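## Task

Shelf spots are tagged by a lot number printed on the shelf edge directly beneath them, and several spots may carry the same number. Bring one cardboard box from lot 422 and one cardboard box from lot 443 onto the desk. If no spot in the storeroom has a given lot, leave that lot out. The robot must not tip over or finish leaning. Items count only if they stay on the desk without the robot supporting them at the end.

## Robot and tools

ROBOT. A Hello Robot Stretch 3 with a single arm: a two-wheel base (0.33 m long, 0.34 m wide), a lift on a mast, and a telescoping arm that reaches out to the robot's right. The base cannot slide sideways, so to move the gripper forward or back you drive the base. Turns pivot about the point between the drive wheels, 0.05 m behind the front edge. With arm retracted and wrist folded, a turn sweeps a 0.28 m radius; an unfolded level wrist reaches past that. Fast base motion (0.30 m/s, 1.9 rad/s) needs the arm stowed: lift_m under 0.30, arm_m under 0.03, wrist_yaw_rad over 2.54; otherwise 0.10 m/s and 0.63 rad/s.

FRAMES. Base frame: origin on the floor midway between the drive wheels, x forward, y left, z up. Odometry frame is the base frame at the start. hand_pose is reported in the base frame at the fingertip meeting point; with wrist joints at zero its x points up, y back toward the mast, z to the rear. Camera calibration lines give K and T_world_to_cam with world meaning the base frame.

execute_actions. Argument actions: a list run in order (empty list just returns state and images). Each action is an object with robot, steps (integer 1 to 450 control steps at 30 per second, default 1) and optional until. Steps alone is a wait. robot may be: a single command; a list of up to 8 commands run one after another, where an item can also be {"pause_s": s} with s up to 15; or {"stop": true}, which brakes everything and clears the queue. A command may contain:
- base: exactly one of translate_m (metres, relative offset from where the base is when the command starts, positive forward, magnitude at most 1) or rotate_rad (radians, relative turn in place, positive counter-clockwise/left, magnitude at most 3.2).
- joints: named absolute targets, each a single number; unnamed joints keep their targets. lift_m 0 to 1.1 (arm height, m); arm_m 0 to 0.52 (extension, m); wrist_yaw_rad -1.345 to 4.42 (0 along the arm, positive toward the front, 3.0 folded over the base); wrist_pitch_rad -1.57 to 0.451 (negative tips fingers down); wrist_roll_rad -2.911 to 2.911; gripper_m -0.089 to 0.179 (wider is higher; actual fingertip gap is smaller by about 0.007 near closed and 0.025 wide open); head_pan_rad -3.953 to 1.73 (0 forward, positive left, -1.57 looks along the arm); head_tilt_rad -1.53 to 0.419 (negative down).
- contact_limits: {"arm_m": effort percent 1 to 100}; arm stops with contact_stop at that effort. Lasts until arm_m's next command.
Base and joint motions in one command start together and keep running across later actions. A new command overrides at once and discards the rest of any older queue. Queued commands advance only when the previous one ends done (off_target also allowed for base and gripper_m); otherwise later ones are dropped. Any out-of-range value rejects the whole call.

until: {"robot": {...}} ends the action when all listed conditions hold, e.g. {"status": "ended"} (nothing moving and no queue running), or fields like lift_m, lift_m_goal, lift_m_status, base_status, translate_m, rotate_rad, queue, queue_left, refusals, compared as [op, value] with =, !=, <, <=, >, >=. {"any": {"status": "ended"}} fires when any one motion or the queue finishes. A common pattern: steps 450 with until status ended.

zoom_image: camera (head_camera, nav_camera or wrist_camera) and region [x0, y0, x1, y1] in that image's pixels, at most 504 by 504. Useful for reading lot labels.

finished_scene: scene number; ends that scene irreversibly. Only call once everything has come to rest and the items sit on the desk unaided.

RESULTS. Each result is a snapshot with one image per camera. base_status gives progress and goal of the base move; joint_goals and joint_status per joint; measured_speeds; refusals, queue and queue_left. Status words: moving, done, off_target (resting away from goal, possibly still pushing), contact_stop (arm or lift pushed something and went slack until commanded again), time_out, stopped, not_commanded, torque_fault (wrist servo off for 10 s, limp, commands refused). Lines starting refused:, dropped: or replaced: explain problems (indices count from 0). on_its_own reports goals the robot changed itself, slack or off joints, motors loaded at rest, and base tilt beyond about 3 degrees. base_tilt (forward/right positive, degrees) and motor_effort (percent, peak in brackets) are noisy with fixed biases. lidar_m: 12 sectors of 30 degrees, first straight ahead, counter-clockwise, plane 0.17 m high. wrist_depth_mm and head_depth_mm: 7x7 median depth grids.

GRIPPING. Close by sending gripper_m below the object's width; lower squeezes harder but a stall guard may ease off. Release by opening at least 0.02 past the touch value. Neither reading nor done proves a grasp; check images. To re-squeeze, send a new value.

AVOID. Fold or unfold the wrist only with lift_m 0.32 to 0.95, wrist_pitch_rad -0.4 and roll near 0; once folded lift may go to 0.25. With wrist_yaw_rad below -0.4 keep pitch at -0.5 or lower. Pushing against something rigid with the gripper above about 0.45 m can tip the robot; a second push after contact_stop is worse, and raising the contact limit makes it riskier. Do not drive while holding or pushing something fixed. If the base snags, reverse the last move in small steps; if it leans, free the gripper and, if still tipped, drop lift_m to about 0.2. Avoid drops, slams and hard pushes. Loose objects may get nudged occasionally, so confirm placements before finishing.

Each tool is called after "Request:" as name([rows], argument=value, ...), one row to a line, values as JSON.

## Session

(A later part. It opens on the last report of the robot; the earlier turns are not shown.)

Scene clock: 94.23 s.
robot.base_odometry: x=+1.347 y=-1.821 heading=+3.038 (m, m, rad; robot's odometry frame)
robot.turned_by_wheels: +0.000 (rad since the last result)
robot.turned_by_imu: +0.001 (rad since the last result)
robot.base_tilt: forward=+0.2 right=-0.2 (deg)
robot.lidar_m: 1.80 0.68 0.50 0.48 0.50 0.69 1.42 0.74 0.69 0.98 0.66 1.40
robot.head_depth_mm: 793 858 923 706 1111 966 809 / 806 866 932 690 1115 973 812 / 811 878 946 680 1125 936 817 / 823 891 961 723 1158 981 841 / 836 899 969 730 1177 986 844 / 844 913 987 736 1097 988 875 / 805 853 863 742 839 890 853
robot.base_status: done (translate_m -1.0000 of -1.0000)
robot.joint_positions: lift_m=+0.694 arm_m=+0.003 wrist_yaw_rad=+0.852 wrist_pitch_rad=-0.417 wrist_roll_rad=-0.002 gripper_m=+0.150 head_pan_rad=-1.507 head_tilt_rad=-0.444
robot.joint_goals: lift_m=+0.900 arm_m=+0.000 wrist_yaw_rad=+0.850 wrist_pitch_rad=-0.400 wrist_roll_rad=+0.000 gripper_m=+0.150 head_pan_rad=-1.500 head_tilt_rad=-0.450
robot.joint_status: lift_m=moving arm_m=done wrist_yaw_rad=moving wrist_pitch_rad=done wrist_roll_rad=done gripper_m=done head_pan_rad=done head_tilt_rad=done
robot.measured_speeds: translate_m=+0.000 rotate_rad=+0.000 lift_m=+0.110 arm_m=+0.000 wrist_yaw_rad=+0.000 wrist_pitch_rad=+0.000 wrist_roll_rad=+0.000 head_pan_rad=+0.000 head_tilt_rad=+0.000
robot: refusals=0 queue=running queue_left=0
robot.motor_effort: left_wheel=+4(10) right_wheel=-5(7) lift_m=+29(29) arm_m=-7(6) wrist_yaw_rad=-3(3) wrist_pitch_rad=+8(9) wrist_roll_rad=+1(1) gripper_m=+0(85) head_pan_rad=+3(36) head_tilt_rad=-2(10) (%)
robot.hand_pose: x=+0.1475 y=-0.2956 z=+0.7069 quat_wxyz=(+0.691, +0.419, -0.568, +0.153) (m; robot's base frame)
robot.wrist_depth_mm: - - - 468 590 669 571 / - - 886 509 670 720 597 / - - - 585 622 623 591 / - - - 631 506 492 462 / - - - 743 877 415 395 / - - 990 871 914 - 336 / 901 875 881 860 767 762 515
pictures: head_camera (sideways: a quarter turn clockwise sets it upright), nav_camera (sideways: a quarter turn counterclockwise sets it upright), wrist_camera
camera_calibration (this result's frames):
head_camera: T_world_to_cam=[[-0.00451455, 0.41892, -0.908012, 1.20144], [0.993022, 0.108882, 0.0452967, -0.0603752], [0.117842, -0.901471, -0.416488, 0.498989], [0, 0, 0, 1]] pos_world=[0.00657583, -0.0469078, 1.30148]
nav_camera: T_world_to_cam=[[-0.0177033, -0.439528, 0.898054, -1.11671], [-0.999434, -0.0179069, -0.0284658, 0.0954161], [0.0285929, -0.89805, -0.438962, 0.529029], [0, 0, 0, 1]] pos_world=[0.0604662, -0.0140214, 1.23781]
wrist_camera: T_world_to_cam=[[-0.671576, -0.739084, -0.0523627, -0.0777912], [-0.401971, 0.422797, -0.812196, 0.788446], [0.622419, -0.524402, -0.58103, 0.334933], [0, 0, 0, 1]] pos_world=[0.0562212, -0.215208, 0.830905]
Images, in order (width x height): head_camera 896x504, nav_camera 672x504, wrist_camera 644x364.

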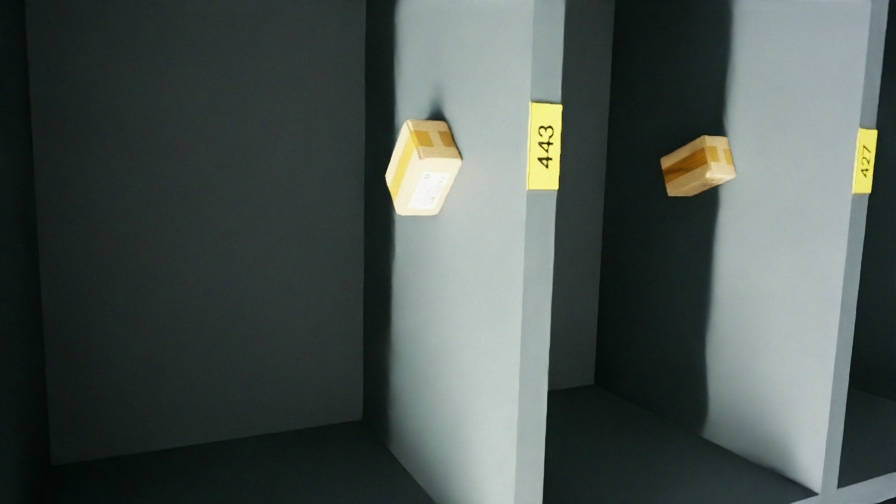

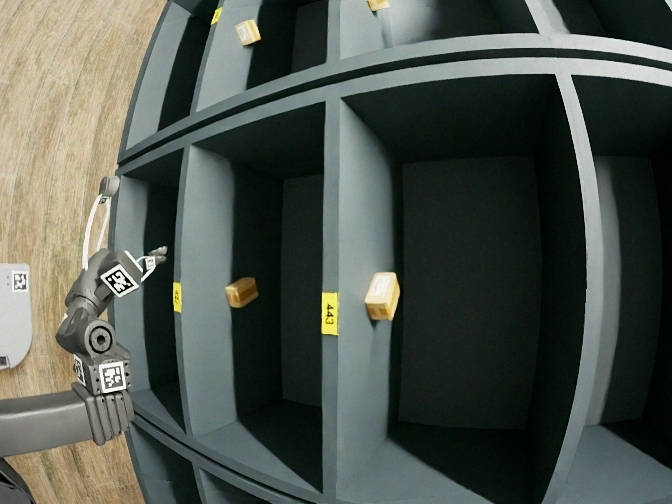

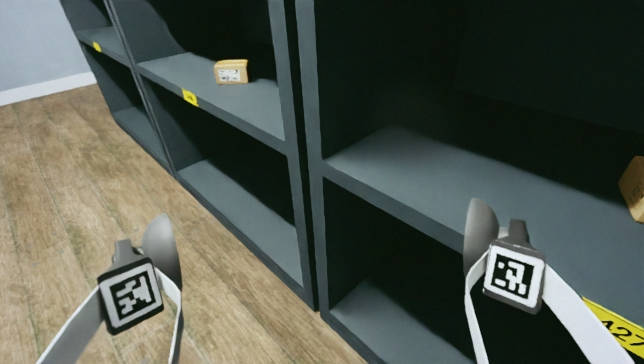

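Request:
zoom_image(camera="head_camera", region=[370, 105, 490, 225])

Request:
execute_actions([
  {"robot": {"joints": {"lift_m": 1.098}, "base": {"translate_m": -0.14}}, "steps": 300, "until": {"robot": {"status": "ended"}}},
])

Region (370, 105, 490, 225) of head_camera's 896x504 image, scaled by 4.200, with more detail than that image has.

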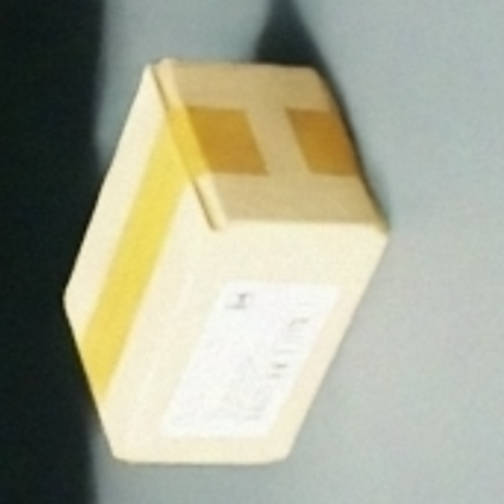

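Scene clock: 98.37 s.
robot.base_odometry: x=+1.486 y=-1.835 heading=+3.038 (m, m, rad; robot's odometry frame)
robot.turned_by_wheels: +0.000 (rad since the last result)
robot.turned_by_imu: +0.001 (rad since the last result)
robot.base_tilt: forward=+0.2 right=-0.2 (deg)
robot.lidar_m: 1.80 0.68 0.50 0.48 0.50 0.69 1.28 1.33 0.60 0.98 0.76 0.76
robot.head_depth_mm: 790 - - - - - 766 / 800 - - 780 - - 792 / 811 875 946 759 - - 782 / 824 889 951 - - - 820 / 829 899 953 - - 923 847 / 845 912 972 - 899 957 876 / 853 928 995 739 1142 961 876
robot.base_status: done (translate_m -0.1400 of -0.1400)
robot.joint_positions: lift_m=+1.098 arm_m=+0.003 wrist_yaw_rad=+0.852 wrist_pitch_rad=-0.417 wrist_roll_rad=-0.002 gripper_m=+0.150 head_pan_rad=-1.507 head_tilt_rad=-0.444
robot.joint_goals: lift_m=+1.098 arm_m=+0.000 wrist_yaw_rad=+0.850 wrist_pitch_rad=-0.400 wrist_roll_rad=+0.000 gripper_m=+0.150 head_pan_rad=-1.500 head_tilt_rad=-0.450
robot.joint_status: lift_m=done arm_m=done wrist_yaw_rad=done wrist_pitch_rad=done wrist_roll_rad=done gripper_m=done head_pan_rad=done head_tilt_rad=done
robot.measured_speeds: translate_m=+0.000 rotate_rad=+0.000 lift_m=+0.000 arm_m=+0.000 wrist_yaw_rad=+0.000 wrist_pitch_rad=+0.000 wrist_roll_rad=+0.000 head_pan_rad=+0.000 head_tilt_rad=+0.000
robot: refusals=0 queue=done queue_left=0
robot.motor_effort: left_wheel=+4(6) right_wheel=-4(9) lift_m=+28(30) arm_m=-6(6) wrist_yaw_rad=-2(1) wrist_pitch_rad=+8(8) wrist_roll_rad=+1(1) gripper_m=+1(0) head_pan_rad=+3(2) head_tilt_rad=-2(2) (%)
robot.hand_pose: x=+0.1475 y=-0.2957 z=+1.1106 quat_wxyz=(+0.691, +0.419, -0.568, +0.153) (m; robot's base frame)
robot.wrist_depth_mm: - - 602 632 780 669 569 / - - 725 645 742 674 585 / - - - 576 523 458 476 / - - - 835 444 397 390 / - - - 911 994 345 323 / - - - 904 821 - 309 / - - - - 720 692 695
pictures: head_camera (sideways: a quarter turn clockwise sets it upright), nav_camera (sideways: a quarter turn counterclockwise sets it upright), wrist_camera
camera_calibration (this result's frames):
head_camera: T_world_to_cam=[[-0.00451742, 0.418922, -0.908011, 1.20144], [0.993021, 0.108889, 0.0452968, -0.0603753], [0.117848, -0.90147, -0.41649, 0.498992], [0, 0, 0, 1]] pos_world=[0.00657614, -0.0469078, 1.30148]
nav_camera: T_world_to_cam=[[-0.0177003, -0.43953, 0.898053, -1.11671], [-0.999434, -0.0179134, -0.0284657, 0.095416], [0.0285988, -0.898049, -0.438964, 0.529032], [0, 0, 0, 1]] pos_world=[0.0604663, -0.0140209, 1.23781]
wrist_camera: T_world_to_cam=[[-0.671581, -0.739078, -0.0523684, -0.0566529], [-0.401769, 0.422639, -0.812378, 1.11641], [0.622544, -0.524538, -0.580775, 0.56907], [0, 0, 0, 1]] pos_world=[0.05622, -0.21521, 1.23448]
Images, in order (width x height): head_camera 896x504, nav_camera 672x504, wrist_camera 644x364.

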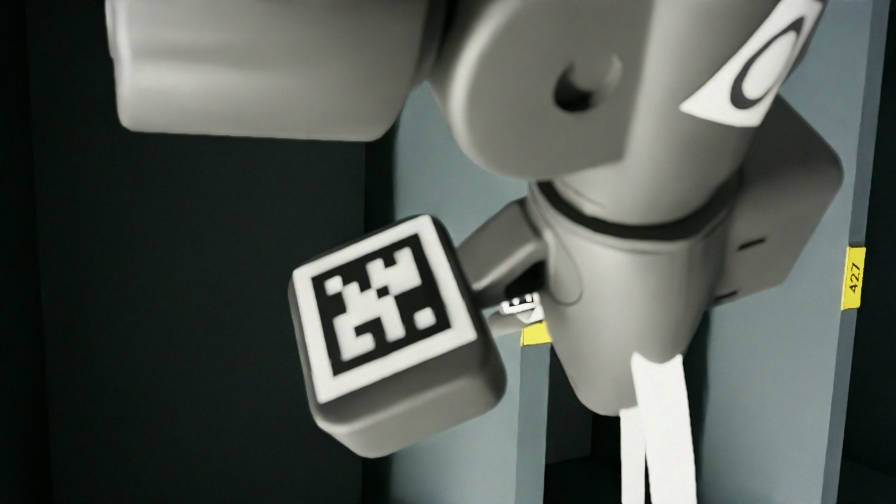

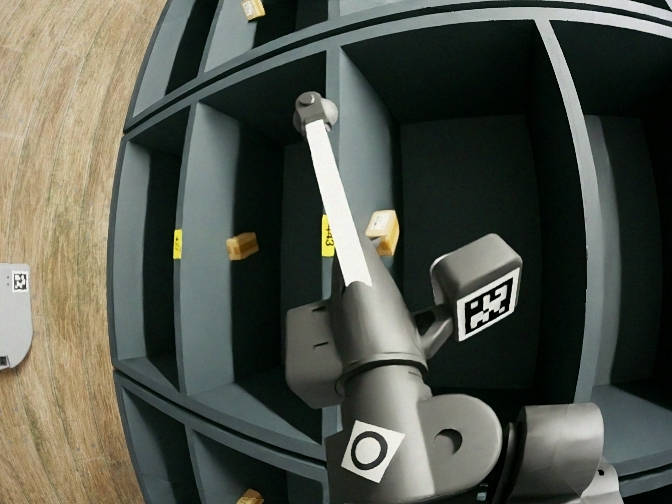

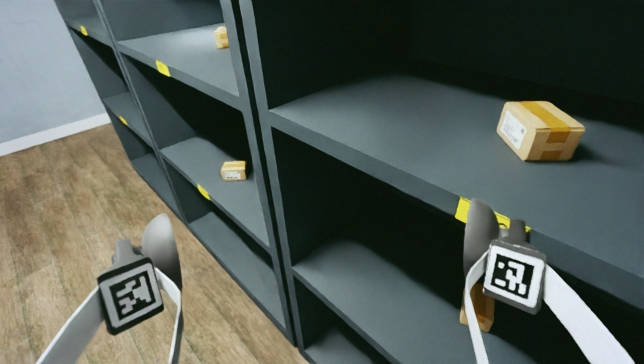

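Request:
execute_actions([
  {"robot": {"joints": {"arm_m": 0.405, "wrist_yaw_rad": 0.78}}, "steps": 300, "until": {"robot": {"status": "ended"}}},
])

Scene clock: 103.07 s.
robot.base_odometry: x=+1.486 y=-1.835 heading=+3.038 (m, m, rad; robot's odometry frame)
robot.turned_by_wheels: +0.000 (rad since the last result)
robot.turned_by_imu: +0.001 (rad since the last result)
robot.base_tilt: forward=+0.2 right=-0.2 (deg)
robot.lidar_m: 1.80 0.68 0.50 0.48 0.50 0.69 1.28 1.33 0.60 0.98 0.76 0.76
robot.head_depth_mm: 786 - 924 704 1113 969 806 / 798 - 946 709 1117 967 813 / 809 867 941 717 1127 975 819 / 823 878 949 696 1159 949 839 / 830 898 962 694 1174 985 844 / 842 910 983 735 1180 990 872 / 851 921 1002 741 1138 997 877
robot.base_status: done (translate_m -0.1400 of -0.1400)
robot.joint_positions: lift_m=+1.098 arm_m=+0.405 wrist_yaw_rad=+0.780 wrist_pitch_rad=-0.417 wrist_roll_rad=-0.002 gripper_m=+0.150 head_pan_rad=-1.507 head_tilt_rad=-0.444
robot.joint_goals: lift_m=+1.098 arm_m=+0.405 wrist_yaw_rad=+0.780 wrist_pitch_rad=-0.400 wrist_roll_rad=+0.000 gripper_m=+0.150 head_pan_rad=-1.500 head_tilt_rad=-0.450
robot.joint_status: lift_m=done arm_m=done wrist_yaw_rad=done wrist_pitch_rad=done wrist_roll_rad=done gripper_m=done head_pan_rad=done head_tilt_rad=done
robot.measured_speeds: translate_m=+0.000 rotate_rad=+0.000 lift_m=+0.000 arm_m=+0.000 wrist_yaw_rad=+0.000 wrist_pitch_rad=+0.000 wrist_roll_rad=+0.000 head_pan_rad=+0.000 head_tilt_rad=+0.000
robot: refusals=0 queue=done queue_left=0
robot.motor_effort: left_wheel=+4(5) right_wheel=-4(4) lift_m=+28(27) arm_m=+6(6) wrist_yaw_rad=+0(3) wrist_pitch_rad=+8(8) wrist_roll_rad=+1(1) gripper_m=+1(0) head_pan_rad=+3(3) head_tilt_rad=-3(2) (%)
robot.hand_pose: x=+0.1364 y=-0.7093 z=+1.1106 quat_wxyz=(+0.696, +0.398, -0.583, +0.128) (m; robot's base frame)
robot.wrist_depth_mm: 354 422 512 449 358 303 261 / 379 448 556 504 395 326 275 / 397 464 535 500 431 349 290 / 401 430 425 418 405 369 311 / 351 355 341 337 329 334 308 / 297 - 286 227 280 - 272 / 253 245 246 194 242 239 236
pictures: head_camera (sideways: a quarter turn clockwise sets it upright), nav_camera (sideways: a quarter turn counterclockwise sets it upright), wrist_camera
camera_calibration (this result's frames):
head_camera: T_world_to_cam=[[-0.00459601, 0.419235, -0.907866, 1.20125], [0.993007, 0.109012, 0.0453126, -0.0603957], [0.117965, -0.901309, -0.416805, 0.4994], [0, 0, 0, 1]] pos_world=[0.00658268, -0.0469076, 1.30146]
nav_camera: T_world_to_cam=[[-0.017619, -0.439843, 0.897902, -1.11651], [-0.999432, -0.0180432, -0.0284499, 0.0953953], [0.0287145, -0.897893, -0.439276, 0.529436], [0, 0, 0, 1]] pos_world=[0.0604668, -0.0139911, 1.2378]
wrist_camera: T_world_to_cam=[[-0.722941, -0.688923, -0.0523686, -0.327242], [-0.370368, 0.45041, -0.812378, 1.30221], [0.583253, -0.567905, -0.580775, 0.333573], [0, 0, 0, 1]] pos_world=[0.051164, -0.622535, 1.23448]
Images, in order (width x height): head_camera 896x504, nav_camera 672x504, wrist_camera 644x364.

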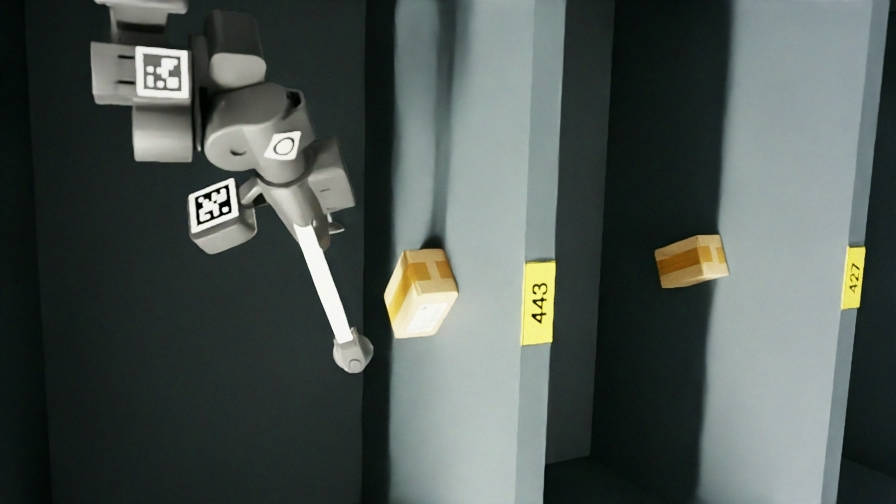

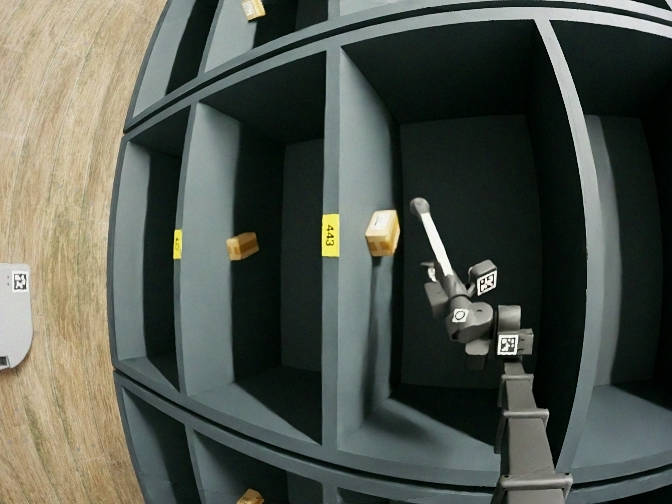

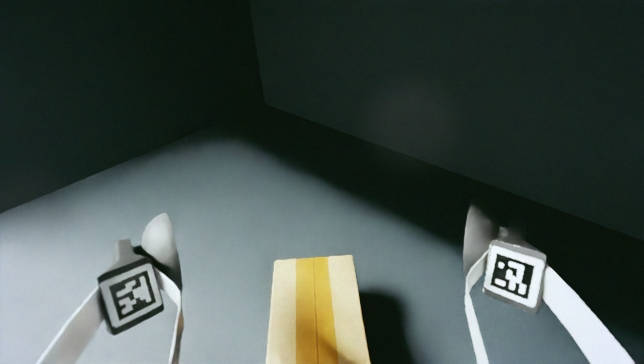

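Request:
execute_actions([
  {"robot": [{"joints": {"lift_m": 1.014, "arm_m": 0.398}}, {"joints": {"gripper_m": 0.015}}], "steps": 300, "until": {"robot": {"status": "ended"}}},
])

Scene clock: 106.40 s.
robot.base_odometry: x=+1.486 y=-1.835 heading=+3.038 (m, m, rad; robot's odometry frame)
robot.turned_by_wheels: +0.000 (rad since the last result)
robot.turned_by_imu: +0.000 (rad since the last result)
robot.base_tilt: forward=+0.1 right=-0.2 (deg)
robot.lidar_m: 1.81 0.68 0.50 0.48 0.50 0.69 1.28 1.33 0.60 0.98 0.76 0.76
robot.head_depth_mm: 793 847 917 704 1114 968 808 / 798 860 - 675 1115 970 809 / 815 874 934 658 1125 971 816 / 820 886 952 681 1159 947 843 / 833 895 970 689 1174 986 847 / 839 911 983 733 1180 990 872 / 855 925 997 741 1140 993 877
robot.base_status: done (translate_m -0.1400 of -0.1400)
robot.joint_positions: lift_m=+1.014 arm_m=+0.398 wrist_yaw_rad=+0.780 wrist_pitch_rad=-0.416 wrist_roll_rad=-0.002 gripper_m=+0.017 head_pan_rad=-1.507 head_tilt_rad=-0.444
robot.joint_goals: lift_m=+1.014 arm_m=+0.398 wrist_yaw_rad=+0.780 wrist_pitch_rad=-0.400 wrist_roll_rad=+0.000 gripper_m=+0.015 head_pan_rad=-1.500 head_tilt_rad=-0.450
robot.joint_status: lift_m=done arm_m=done wrist_yaw_rad=done wrist_pitch_rad=done wrist_roll_rad=done gripper_m=done head_pan_rad=done head_tilt_rad=done
robot.measured_speeds: translate_m=+0.000 rotate_rad=+0.000 lift_m=+0.000 arm_m=+0.000 wrist_yaw_rad=+0.000 wrist_pitch_rad=+0.000 wrist_roll_rad=+0.000 head_pan_rad=+0.000 head_tilt_rad=+0.000
robot: refusals=0 queue=done queue_left=0
robot.motor_effort: left_wheel=+4(4) right_wheel=-4(4) lift_m=+14(28) arm_m=-6(7) wrist_yaw_rad=+0(1) wrist_pitch_rad=+8(8) wrist_roll_rad=+1(1) gripper_m=-36(97) head_pan_rad=+3(2) head_tilt_rad=-3(2) (%)
robot.hand_pose: x=+0.1365 y=-0.7032 z=+1.0275 quat_wxyz=(+0.696, +0.398, -0.583, +0.128) (m; robot's base frame)
robot.wrist_depth_mm: 360 425 521 452 370 310 265 / 373 440 502 460 397 331 280 / 371 365 354 345 339 325 292 / 286 281 272 180 262 256 250 / 228 225 223 147 206 212 207 / 193 189 135 133 170 180 176 / 165 164 161 151 157 155 153
pictures: head_camera (sideways: a quarter turn clockwise sets it upright), nav_camera (sideways: a quarter turn counterclockwise sets it upright), wrist_camera
camera_calibration (this result's frames):
head_camera: T_world_to_cam=[[-0.00459606, 0.419235, -0.907866, 1.20125], [0.993007, 0.109012, 0.0453126, -0.0603957], [0.117965, -0.901309, -0.416805, 0.4994], [0, 0, 0, 1]] pos_world=[0.00658269, -0.0469076, 1.30146]
nav_camera: T_world_to_cam=[[-0.017619, -0.439843, 0.897902, -1.11651], [-0.999432, -0.0180433, -0.0284499, 0.0953953], [0.0287146, -0.897893, -0.439275, 0.529436], [0, 0, 0, 1]] pos_world=[0.0604668, -0.0139911, 1.2378]
wrist_camera: T_world_to_cam=[[-0.722936, -0.688927, -0.0523754, -0.327321], [-0.370266, 0.450312, -0.812479, 1.23195], [0.583324, -0.567977, -0.580633, 0.28861], [0, 0, 0, 1]] pos_world=[0.051164, -0.616339, 1.15137]
Images, in order (width x height): head_camera 896x504, nav_camera 672x504, wrist_camera 644x364.

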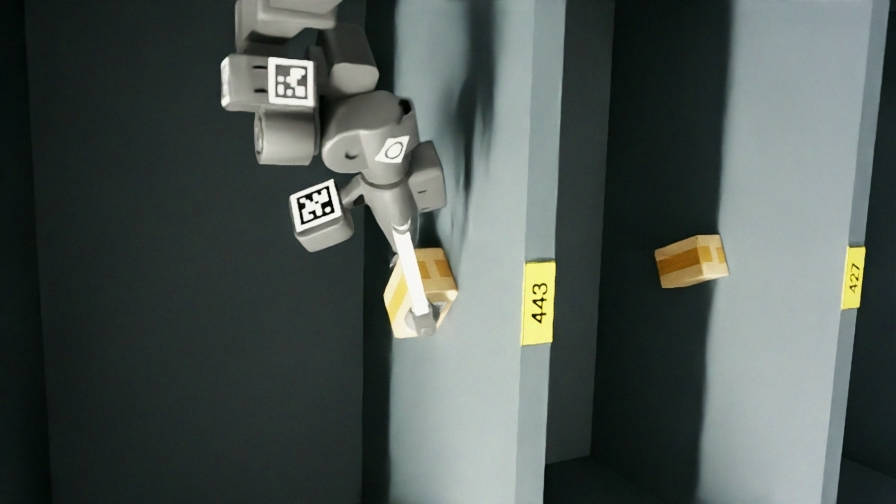

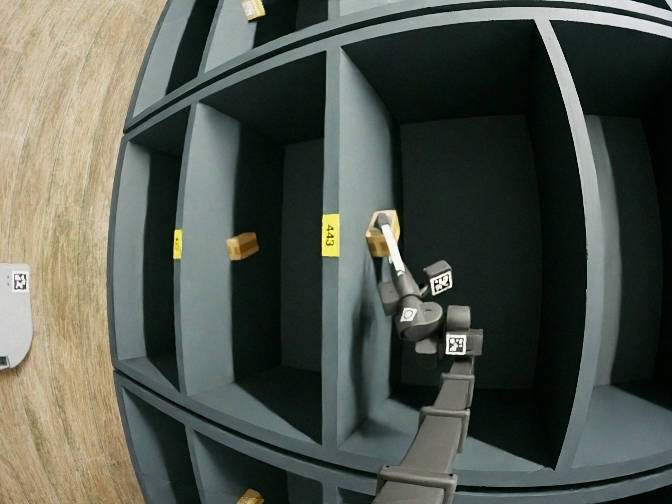

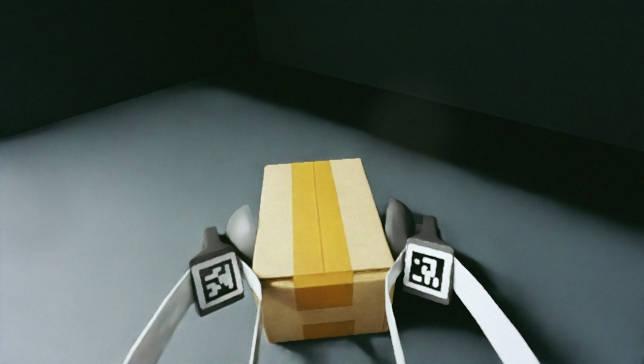

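Request:
execute_actions([
  {"robot": [{"joints": {"lift_m": 1.05}}, {"joints": {"arm_m": 0.0, "head_pan_rad": 0.0, "head_tilt_rad": -0.9}}], "steps": 300, "until": {"robot": {"arm_m": ["<", 0.08]}}},
  {"robot": {"joints": {"lift_m": 0.34}, "base": {"translate_m": 1.0}}, "steps": 300, "until": {"robot": {"lift_m": ["<", 0.9]}}},
  {"robot": {"joints": {"wrist_yaw_rad": 2.65}}, "steps": 300, "until": {"robot": {"wrist_yaw_rad": [">", 2.62]}}},
  {"robot": {"joints": {"lift_m": 0.285}}, "steps": 300, "until": {"robot": {"lift_m": ["<", 0.297]}}},
  {"robot": {"base": {"translate_m": 1.0}}, "steps": 300, "until": {"robot": {"x": ["<", 0.2]}}},
])

Request:
execute_actions([
  {"robot": {"base": {"translate_m": 1.0}}, "steps": 300, "until": {"robot": {"x": ["<", -0.425]}}},
  {"robot": [{"base": {"translate_m": 1.0}}, {"base": {"rotate_rad": -1.62}}], "steps": 450, "until": {"robot": {"status": "ended"}}},
])

Scene clock: 120.40 s.
robot.base_odometry: x=+0.190 y=-1.700 heading=+3.038 (m, m, rad; robot's odometry frame)
robot.turned_by_wheels: +0.000 (rad since the last result)
robot.turned_by_imu: +0.002 (rad since the last result)
robot.base_tilt: forward=+0.6 right=-0.5 (deg)
robot.lidar_m: 1.75 0.66 0.49 0.47 0.49 0.67 1.91 0.86 0.95 0.64 0.57 1.23
robot.head_depth_mm: 1951 2247 1953 1644 1410 1244 1107 / 1974 2259 1954 1655 1428 1248 1111 / 1977 2230 1981 1671 1433 1258 1120 / 1966 2271 2014 1669 1446 1262 1126 / 1998 2268 2007 1683 1453 1271 1130 / 1708 1698 1704 1633 1435 1269 1135 / 1214 1220 1219 1215 1219 1186 1120
robot.base_status: moving (translate_m +0.6159 of +1.0000)
robot.joint_positions: lift_m=+0.285 arm_m=+0.003 wrist_yaw_rad=+2.649 wrist_pitch_rad=-0.423 wrist_roll_rad=-0.002 gripper_m=+0.019 head_pan_rad=-0.007 head_tilt_rad=-0.890
robot.joint_goals: lift_m=+0.285 arm_m=+0.000 wrist_yaw_rad=+2.650 wrist_pitch_rad=-0.400 wrist_roll_rad=+0.000 gripper_m=+0.018 head_pan_rad=+0.000 head_tilt_rad=-0.900
robot.joint_status: lift_m=done arm_m=done wrist_yaw_rad=done wrist_pitch_rad=done wrist_roll_rad=done gripper_m=done head_pan_rad=done head_tilt_rad=done
robot.measured_speeds: translate_m=+0.294 rotate_rad=+0.000 lift_m=+0.000 arm_m=+0.000 wrist_yaw_rad=+0.000 wrist_pitch_rad=+0.000 wrist_roll_rad=+0.000 head_pan_rad=+0.000 head_tilt_rad=+0.000
robot: refusals=0 queue=running queue_left=0
robot.motor_effort: left_wheel=+6(14) right_wheel=-1(6) lift_m=+15(28) arm_m=-6(8) wrist_yaw_rad=+2(4) wrist_pitch_rad=+11(12) wrist_roll_rad=+1(1) gripper_m=-20(27) head_pan_rad=+2(34) head_tilt_rad=-6(34) (%)
robot.hand_pose: x=+0.0846 y=+0.0495 z=+0.2969 quat_wxyz=(+0.313, +0.706, -0.024, +0.635) (m; robot's base frame)
robot.wrist_depth_mm: 384 425 483 570 667 858 - / 402 460 526 616 760 931 - / 433 485 586 679 819 895 875 / 468 532 616 181 695 692 687 / 507 568 599 147 559 575 557 / - 516 135 132 453 484 476 / - - - 155 424 419 414
pictures: head_camera (sideways: a quarter turn clockwise sets it upright), nav_camera (sideways: a quarter turn counterclockwise sets it upright), wrist_camera
camera_calibration (this result's frames):
head_camera: T_world_to_cam=[[-0.7686, 0.027484, -0.639139, 0.8556], [-0.0146036, 0.998063, 0.06048, -0.0739644], [0.639563, 0.0558187, -0.76671, 0.951408], [0, 0, 0, 1]] pos_world=[0.0480493, -0.00280051, 1.28077]
nav_camera: T_world_to_cam=[[0.78143, -0.0510574, 0.6219, -0.761615], [-0.0604458, -0.998153, -0.00599606, 0.060425], [0.621058, -0.0329058, -0.783073, 0.97305], [0, 0, 0, 1]] pos_world=[-0.00551952, 0.0534463, 1.23598]
wrist_camera: T_world_to_cam=[[0.87077, -0.488902, -0.0522938, -0.0292966], [-0.324255, -0.491038, -0.808542, 0.321785], [0.369619, 0.721011, -0.58611, 0.278103], [0, 0, 0, 1]] pos_world=[0.0270586, -0.0568296, 0.421643]
Images, in order (width x height): head_camera 896x504, nav_camera 672x504, wrist_camera 644x364.

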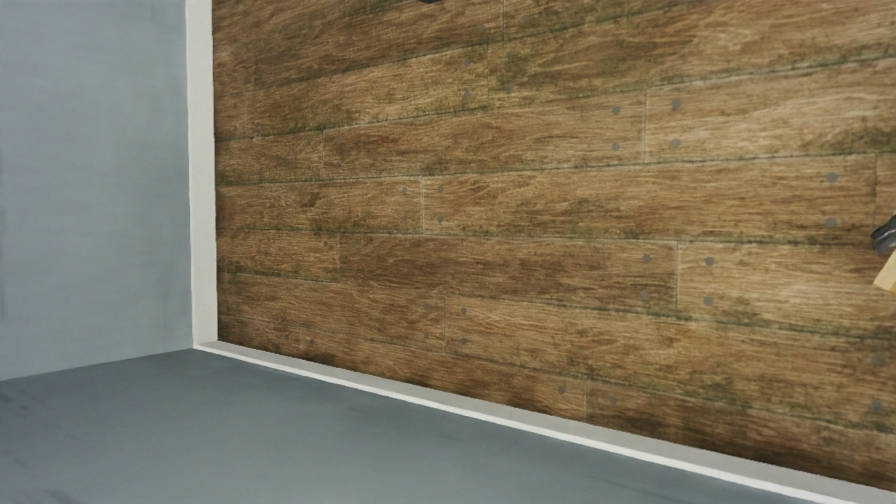

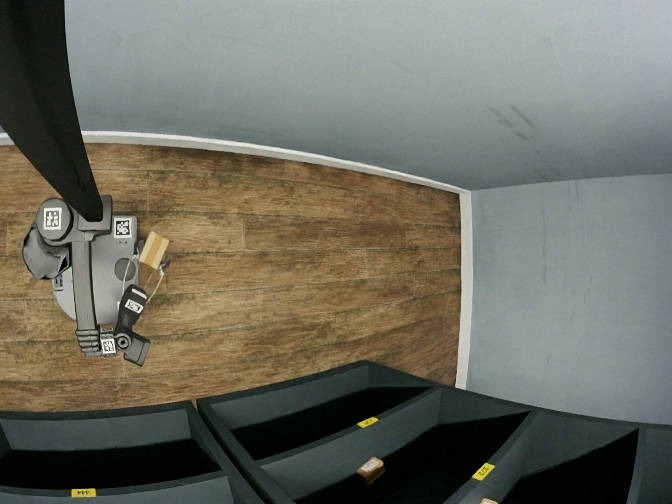

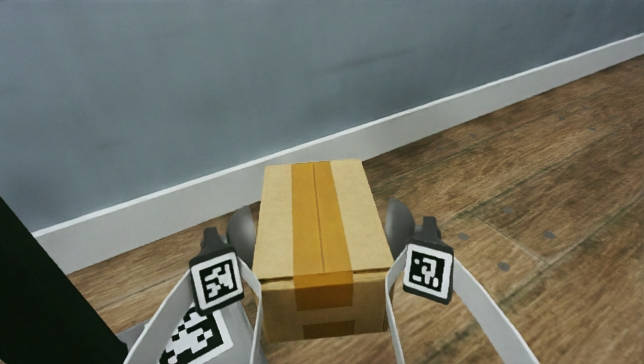

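Scene clock: 129.23 s.
robot.base_odometry: x=-1.429 y=-1.531 heading=+1.418 (m, m, rad; robot's odometry frame)
robot.turned_by_wheels: -1.620 (rad since the last result)
robot.turned_by_imu: -1.653 (rad since the last result)
robot.base_tilt: forward=+0.1 right=-0.2 (deg)
robot.lidar_m: 2.53 0.80 0.56 0.53 0.54 0.48 0.45 0.46 0.61 1.50 1.48 0.74
robot.head_depth_mm: 2907 2406 1947 1567 1398 1239 1115 / 2944 2450 1969 1659 1420 1245 1119 / 2956 2461 1989 1673 1422 1257 1115 / 3000 2475 2019 1676 1439 1262 1126 / 2978 2528 2007 1684 1449 1267 1128 / 2513 2330 1977 1684 1460 1272 1137 / 1654 1618 1582 1530 1407 1270 1140
robot.base_status: done (rotate_rad -1.6199 of -1.6200)
robot.joint_positions: lift_m=+0.285 arm_m=+0.003 wrist_yaw_rad=+2.649 wrist_pitch_rad=-0.423 wrist_roll_rad=-0.002 gripper_m=+0.019 head_pan_rad=-0.007 head_tilt_rad=-0.890
robot.joint_goals: lift_m=+0.285 arm_m=+0.000 wrist_yaw_rad=+2.650 wrist_pitch_rad=-0.400 wrist_roll_rad=+0.000 gripper_m=+0.018 head_pan_rad=+0.000 head_tilt_rad=-0.900
robot.joint_status: lift_m=done arm_m=done wrist_yaw_rad=done wrist_pitch_rad=done wrist_roll_rad=done gripper_m=done head_pan_rad=done head_tilt_rad=done
robot.measured_speeds: translate_m=+0.000 rotate_rad=+0.000 lift_m=+0.000 arm_m=+0.000 wrist_yaw_rad=+0.000 wrist_pitch_rad=+0.000 wrist_roll_rad=+0.000 head_pan_rad=+0.000 head_tilt_rad=+0.000
robot: refusals=0 queue=done queue_left=0
robot.motor_effort: left_wheel=+3(14) right_wheel=-4(11) lift_m=+15(15) arm_m=-6(6) wrist_yaw_rad=+2(2) wrist_pitch_rad=+12(12) wrist_roll_rad=+1(1) gripper_m=-20(20) head_pan_rad=+3(3) head_tilt_rad=-4(6) (%)
robot.hand_pose: x=+0.0846 y=+0.0495 z=+0.2969 quat_wxyz=(+0.313, +0.706, -0.024, +0.635) (m; robot's base frame)
robot.wrist_depth_mm: 431 488 563 656 814 - - / 462 513 606 716 891 - - / 482 556 662 806 880 900 858 / 521 589 681 182 704 693 688 / 554 593 599 148 559 576 546 / - 509 135 133 458 485 477 / - - - 154 417 421 415
pictures: head_camera (sideways: a quarter turn clockwise sets it upright), nav_camera (sideways: a quarter turn counterclockwise sets it upright), wrist_camera
camera_calibration (this result's frames):
head_camera: T_world_to_cam=[[-0.768605, 0.0273626, -0.639139, 0.8556], [-0.0147612, 0.99806, 0.06048, -0.0739635], [0.639554, 0.0559197, -0.76671, 0.951408], [0, 0, 0, 1]] pos_world=[0.0480497, -0.00279389, 1.28077]
nav_camera: T_world_to_cam=[[0.781438, -0.050934, 0.6219, -0.761615], [-0.0602882, -0.998163, -0.00599605, 0.060424], [0.621063, -0.0328077, -0.783073, 0.97305], [0, 0, 0, 1]] pos_world=[-0.00552796, 0.0534444, 1.23598]
wrist_camera: T_world_to_cam=[[0.870769, -0.488903, -0.0522976, -0.029304], [-0.32426, -0.491039, -0.808539, 0.321772], [0.369617, 0.721009, -0.586114, 0.278114], [0, 0, 0, 1]] pos_world=[0.0270589, -0.0568469, 0.421639]
Images, in order (width x height): head_camera 896x504, nav_camera 672x504, wrist_camera 644x364.

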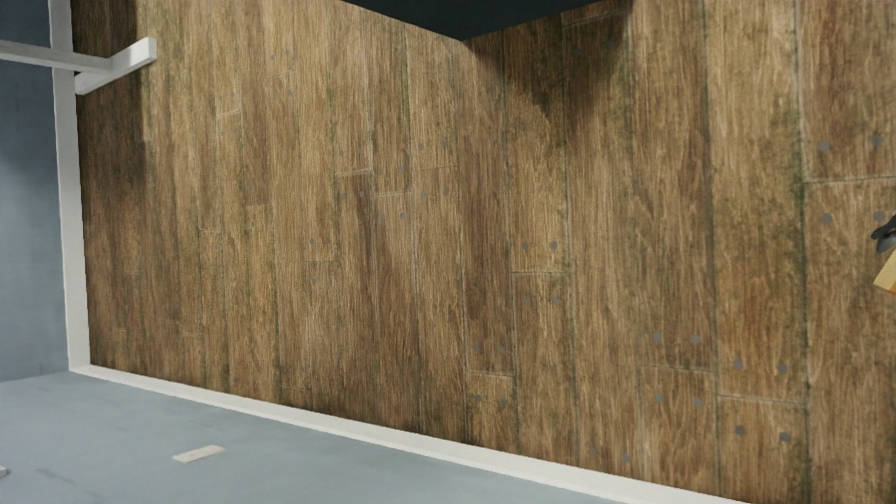

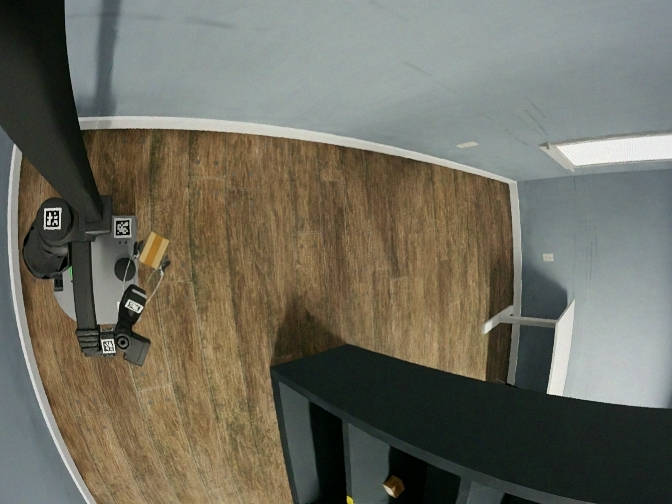

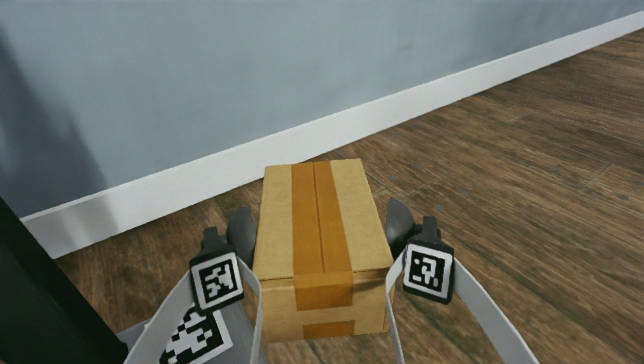

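Request:
execute_actions(actions=[])

Scene clock: 129.90 s.
robot.base_odometry: x=-1.429 y=-1.531 heading=+1.418 (m, m, rad; robot's odometry frame)
robot.turned_by_wheels: +0.000 (rad since the last result)
robot.turned_by_imu: +0.000 (rad since the last result)
robot.base_tilt: forward=+0.1 right=-0.2 (deg)
robot.lidar_m: 2.53 0.80 0.56 0.53 0.54 0.48 0.45 0.47 0.61 1.50 1.47 0.74
robot.head_depth_mm: 2904 2417 1950 1579 1405 1244 1112 / 2954 2460 1972 1658 1421 1249 1109 / 2972 2455 1995 1658 1424 1268 1118 / 3057 2472 2007 1670 1436 1260 1125 / 3025 2529 2037 1687 1445 1263 1129 / 2527 2365 1981 1688 1460 1284 1128 / 1662 1627 1577 1522 1405 1285 1136
robot.base_status: done (rotate_rad -1.6199 of -1.6200)
robot.joint_positions: lift_m=+0.285 arm_m=+0.003 wrist_yaw_rad=+2.649 wrist_pitch_rad=-0.423 wrist_roll_rad=-0.002 gripper_m=+0.019 head_pan_rad=-0.007 head_tilt_rad=-0.890
robot.joint_goals: lift_m=+0.285 arm_m=+0.000 wrist_yaw_rad=+2.650 wrist_pitch_rad=-0.400 wrist_roll_rad=+0.000 gripper_m=+0.018 head_pan_rad=+0.000 head_tilt_rad=-0.900
robot.joint_status: lift_m=done arm_m=done wrist_yaw_rad=done wrist_pitch_rad=done wrist_roll_rad=done gripper_m=done head_pan_rad=done head_tilt_rad=done
robot.measured_speeds: translate_m=+0.000 rotate_rad=+0.000 lift_m=+0.000 arm_m=+0.000 wrist_yaw_rad=+0.000 wrist_pitch_rad=+0.000 wrist_roll_rad=+0.000 head_pan_rad=+0.000 head_tilt_rad=+0.000
robot: refusals=0 queue=done queue_left=0
robot.motor_effort: left_wheel=+3(4) right_wheel=-4(4) lift_m=+15(15) arm_m=-6(6) wrist_yaw_rad=+1(1) wrist_pitch_rad=+12(12) wrist_roll_rad=+1(1) gripper_m=-20(20) head_pan_rad=+3(2) head_tilt_rad=-5(4) (%)
robot.hand_pose: x=+0.0846 y=+0.0495 z=+0.2969 quat_wxyz=(+0.313, +0.706, -0.024, +0.635) (m; robot's base frame)
robot.wrist_depth_mm: 430 482 556 661 817 - - / 454 518 608 732 875 - - / 487 555 650 817 911 894 845 / 515 598 675 182 695 688 666 / 542 593 604 149 560 571 562 / - 520 134 133 462 485 478 / - - - 155 424 414 414
pictures: head_camera (sideways: a quarter turn clockwise sets it upright), nav_camera (sideways: a quarter turn counterclockwise sets it upright), wrist_camera
camera_calibration (this result's frames):
head_camera: T_world_to_cam=[[-0.768605, 0.0273627, -0.639139, 0.8556], [-0.0147611, 0.99806, 0.06048, -0.0739635], [0.639554, 0.0559196, -0.76671, 0.951408], [0, 0, 0, 1]] pos_world=[0.0480497, -0.00279389, 1.28077]
nav_camera: T_world_to_cam=[[0.781438, -0.0509341, 0.6219, -0.761615], [-0.0602883, -0.998163, -0.00599605, 0.060424], [0.621063, -0.0328078, -0.783073, 0.97305], [0, 0, 0, 1]] pos_world=[-0.00552795, 0.0534444, 1.23598]
wrist_camera: T_world_to_cam=[[0.870769, -0.488903, -0.0522976, -0.029304], [-0.32426, -0.491039, -0.808539, 0.321772], [0.369617, 0.721009, -0.586114, 0.278114], [0, 0, 0, 1]] pos_world=[0.0270589, -0.0568469, 0.421639]
Images, in order (width x height): head_camera 896x504, nav_camera 672x504, wrist_camera 644x364.

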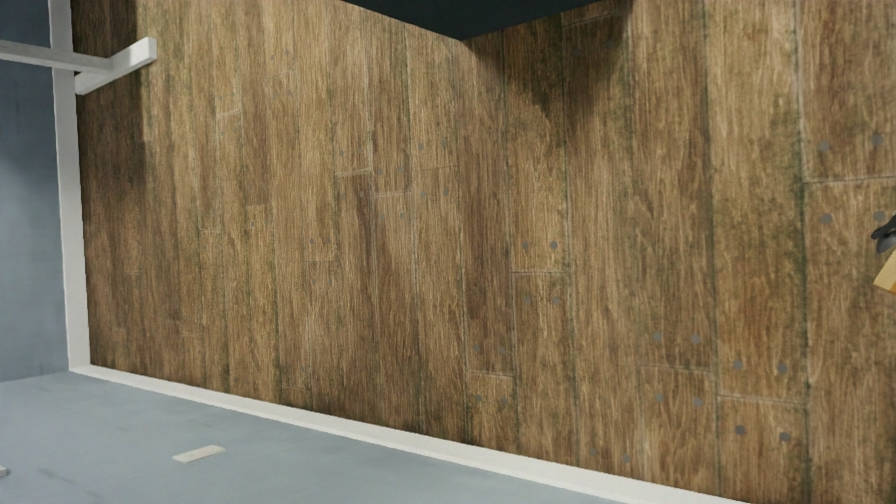

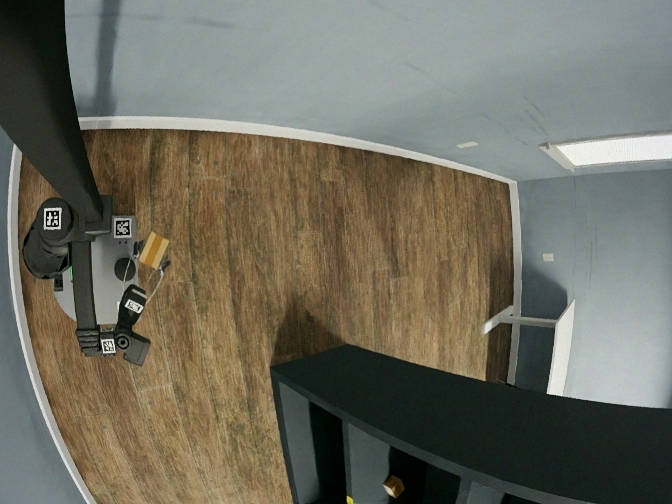

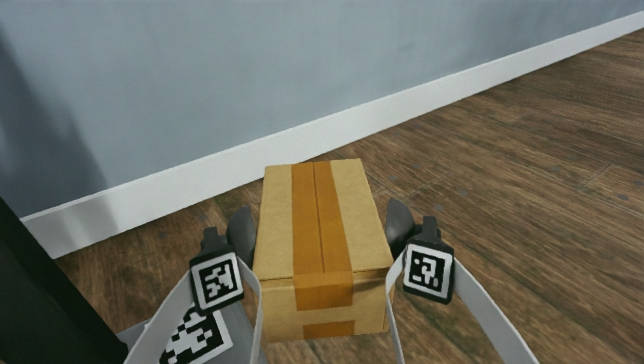

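Request:
execute_actions([
  {"robot":{"base":{"translate_m":1.0},"joints":{"head_pan_rad":-1.45,"head_tilt_rad":-0.7}},"steps":200,"until":{"robot":{"y":[">",-0.95]}}},
  {"robot":{"base":{"translate_m":1.0}},"steps":200,"until":{"robot":{"y":[">",-0.35]}}},
  {"robot":{"base":{"translate_m":1.0}},"steps":200,"until":{"robot":{"y":[">",0.29]}}},
  {"robot":{"base":{"translate_m":1.0}},"steps":200,"until":{"robot":{"y":[">",0.82]}}},
  {"robot":{"joints":{"lift_m":0.80}},"steps":200,"until":{"robot":{"lift_m":[">",0.5]}}},
  {"robot":{"joints":{"wrist_yaw_rad":0.0}},"steps":300,"until":{"robot":{"status":"ended"}}},
])

Scene clock: 145.07 s.
robot.base_odometry: x=-0.995 y=+1.282 heading=+1.418 (m, m, rad; robot's odometry frame)
robot.turned_by_wheels: +0.000 (rad since the last result)
robot.turned_by_imu: +0.002 (rad since the last result)
robot.base_tilt: forward=+0.1 right=-0.2 (deg)
robot.lidar_m: 0.45 0.46 0.61 0.67 0.69 0.91 1.87 1.88 2.48 0.62 0.67 0.47
robot.head_depth_mm: 3474 1608 1125 863 764 1352 - / 3492 1621 1136 871 723 - - / 3583 1642 1140 878 751 1228 1177 / 2963 1657 1156 878 1507 1368 1175 / 1754 1581 1168 890 1521 1377 1187 / 1227 1253 1175 894 1213 1314 1193 / 940 963 981 956 930 1042 1064
robot.base_status: done (translate_m +1.0000 of +1.0000)
robot.joint_positions: lift_m=+0.800 arm_m=+0.003 wrist_yaw_rad=+0.002 wrist_pitch_rad=-0.423 wrist_roll_rad=-0.002 gripper_m=+0.019 head_pan_rad=-1.443 head_tilt_rad=-0.705
robot.joint_goals: lift_m=+0.800 arm_m=+0.000 wrist_yaw_rad=+0.000 wrist_pitch_rad=-0.400 wrist_roll_rad=+0.000 gripper_m=+0.018 head_pan_rad=-1.450 head_tilt_rad=-0.700
robot.joint_status: lift_m=done arm_m=done wrist_yaw_rad=done wrist_pitch_rad=done wrist_roll_rad=done gripper_m=done head_pan_rad=done head_tilt_rad=done
robot.measured_speeds: translate_m=+0.000 rotate_rad=+0.000 lift_m=+0.000 arm_m=+0.000 wrist_yaw_rad=+0.000 wrist_pitch_rad=+0.000 wrist_roll_rad=+0.000 head_pan_rad=+0.000 head_tilt_rad=+0.000
robot: refusals=0 queue=done queue_left=0
robot.motor_effort: left_wheel=+4(15) right_wheel=-4(9) lift_m=+28(27) arm_m=-6(6) wrist_yaw_rad=-3(2) wrist_pitch_rad=+12(12) wrist_roll_rad=+1(1) gripper_m=-20(21) head_pan_rad=-4(37) head_tilt_rad=+3(22) (%)
robot.hand_pose: x=-0.0211 y=-0.3714 z=+0.8110 quat_wxyz=(+0.692, +0.149, -0.690, -0.148) (m; robot's base frame)
robot.wrist_depth_mm: 679 - - - - - - / 642 708 671 649 632 - - / 507 496 476 458 452 443 - / 384 376 369 181 363 378 - / 328 338 334 148 - - - / 622 924 135 132 - - - / 614 832 977 154 941 949 948
pictures: head_camera (sideways: a quarter turn clockwise sets it upright), nav_camera (sideways: a quarter turn counterclockwise sets it upright), wrist_camera
camera_calibration (this result's frames):
head_camera: T_world_to_cam=[[-0.0592978, 0.635796, -0.769576, 1.02126], [0.985702, 0.159097, 0.0554893, -0.073583], [0.157717, -0.755283, -0.636139, 0.784528], [0, 0, 0, 1]] pos_world=[0.00935571, -0.0450642, 1.28909]
nav_camera: T_world_to_cam=[[0.0380351, -0.654597, 0.75502, -0.930554], [-0.996978, -0.0760728, -0.0157306, 0.0788137], [0.0677337, -0.752141, -0.655513, 0.810529], [0, 0, 0, 1]] pos_world=[0.0590691, 0.0064893, 1.23514]
wrist_camera: T_world_to_cam=[[-0.998484, 0.0171359, -0.0523029, 0.0323203], [0.0524096, 0.586208, -0.808463, 0.904494], [0.0168067, -0.809979, -0.586218, 0.346004], [0, 0, 0, 1]] pos_world=[-0.020948, -0.25052, 0.935774]
Images, in order (width x height): head_camera 896x504, nav_camera 672x504, wrist_camera 644x364.

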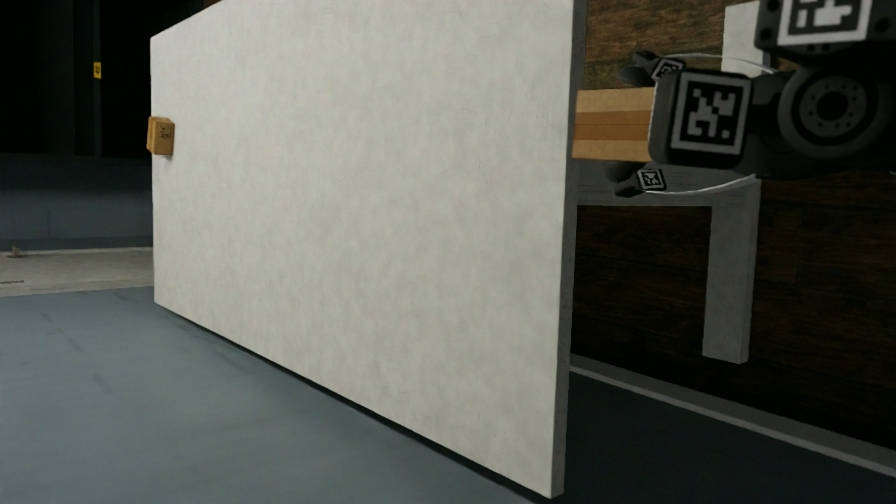

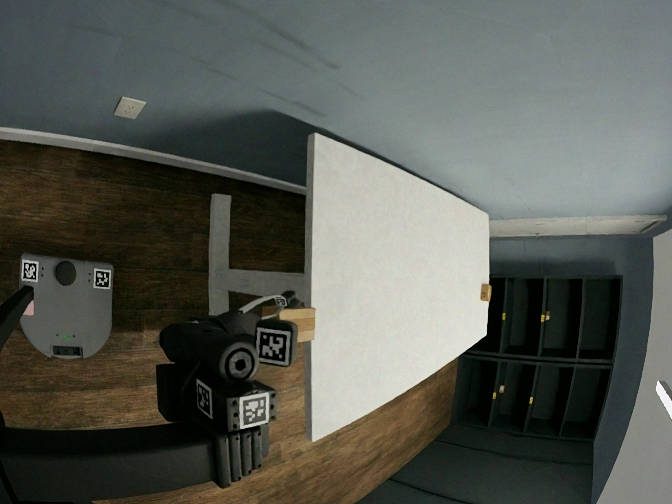

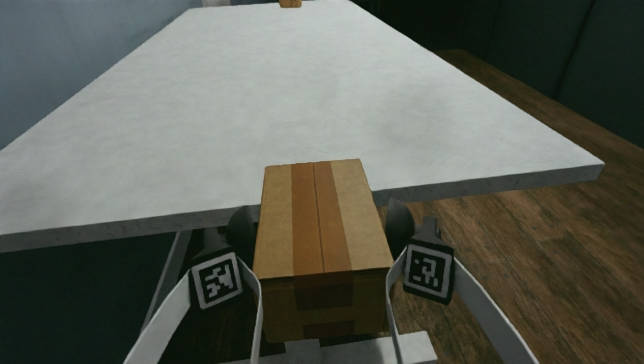

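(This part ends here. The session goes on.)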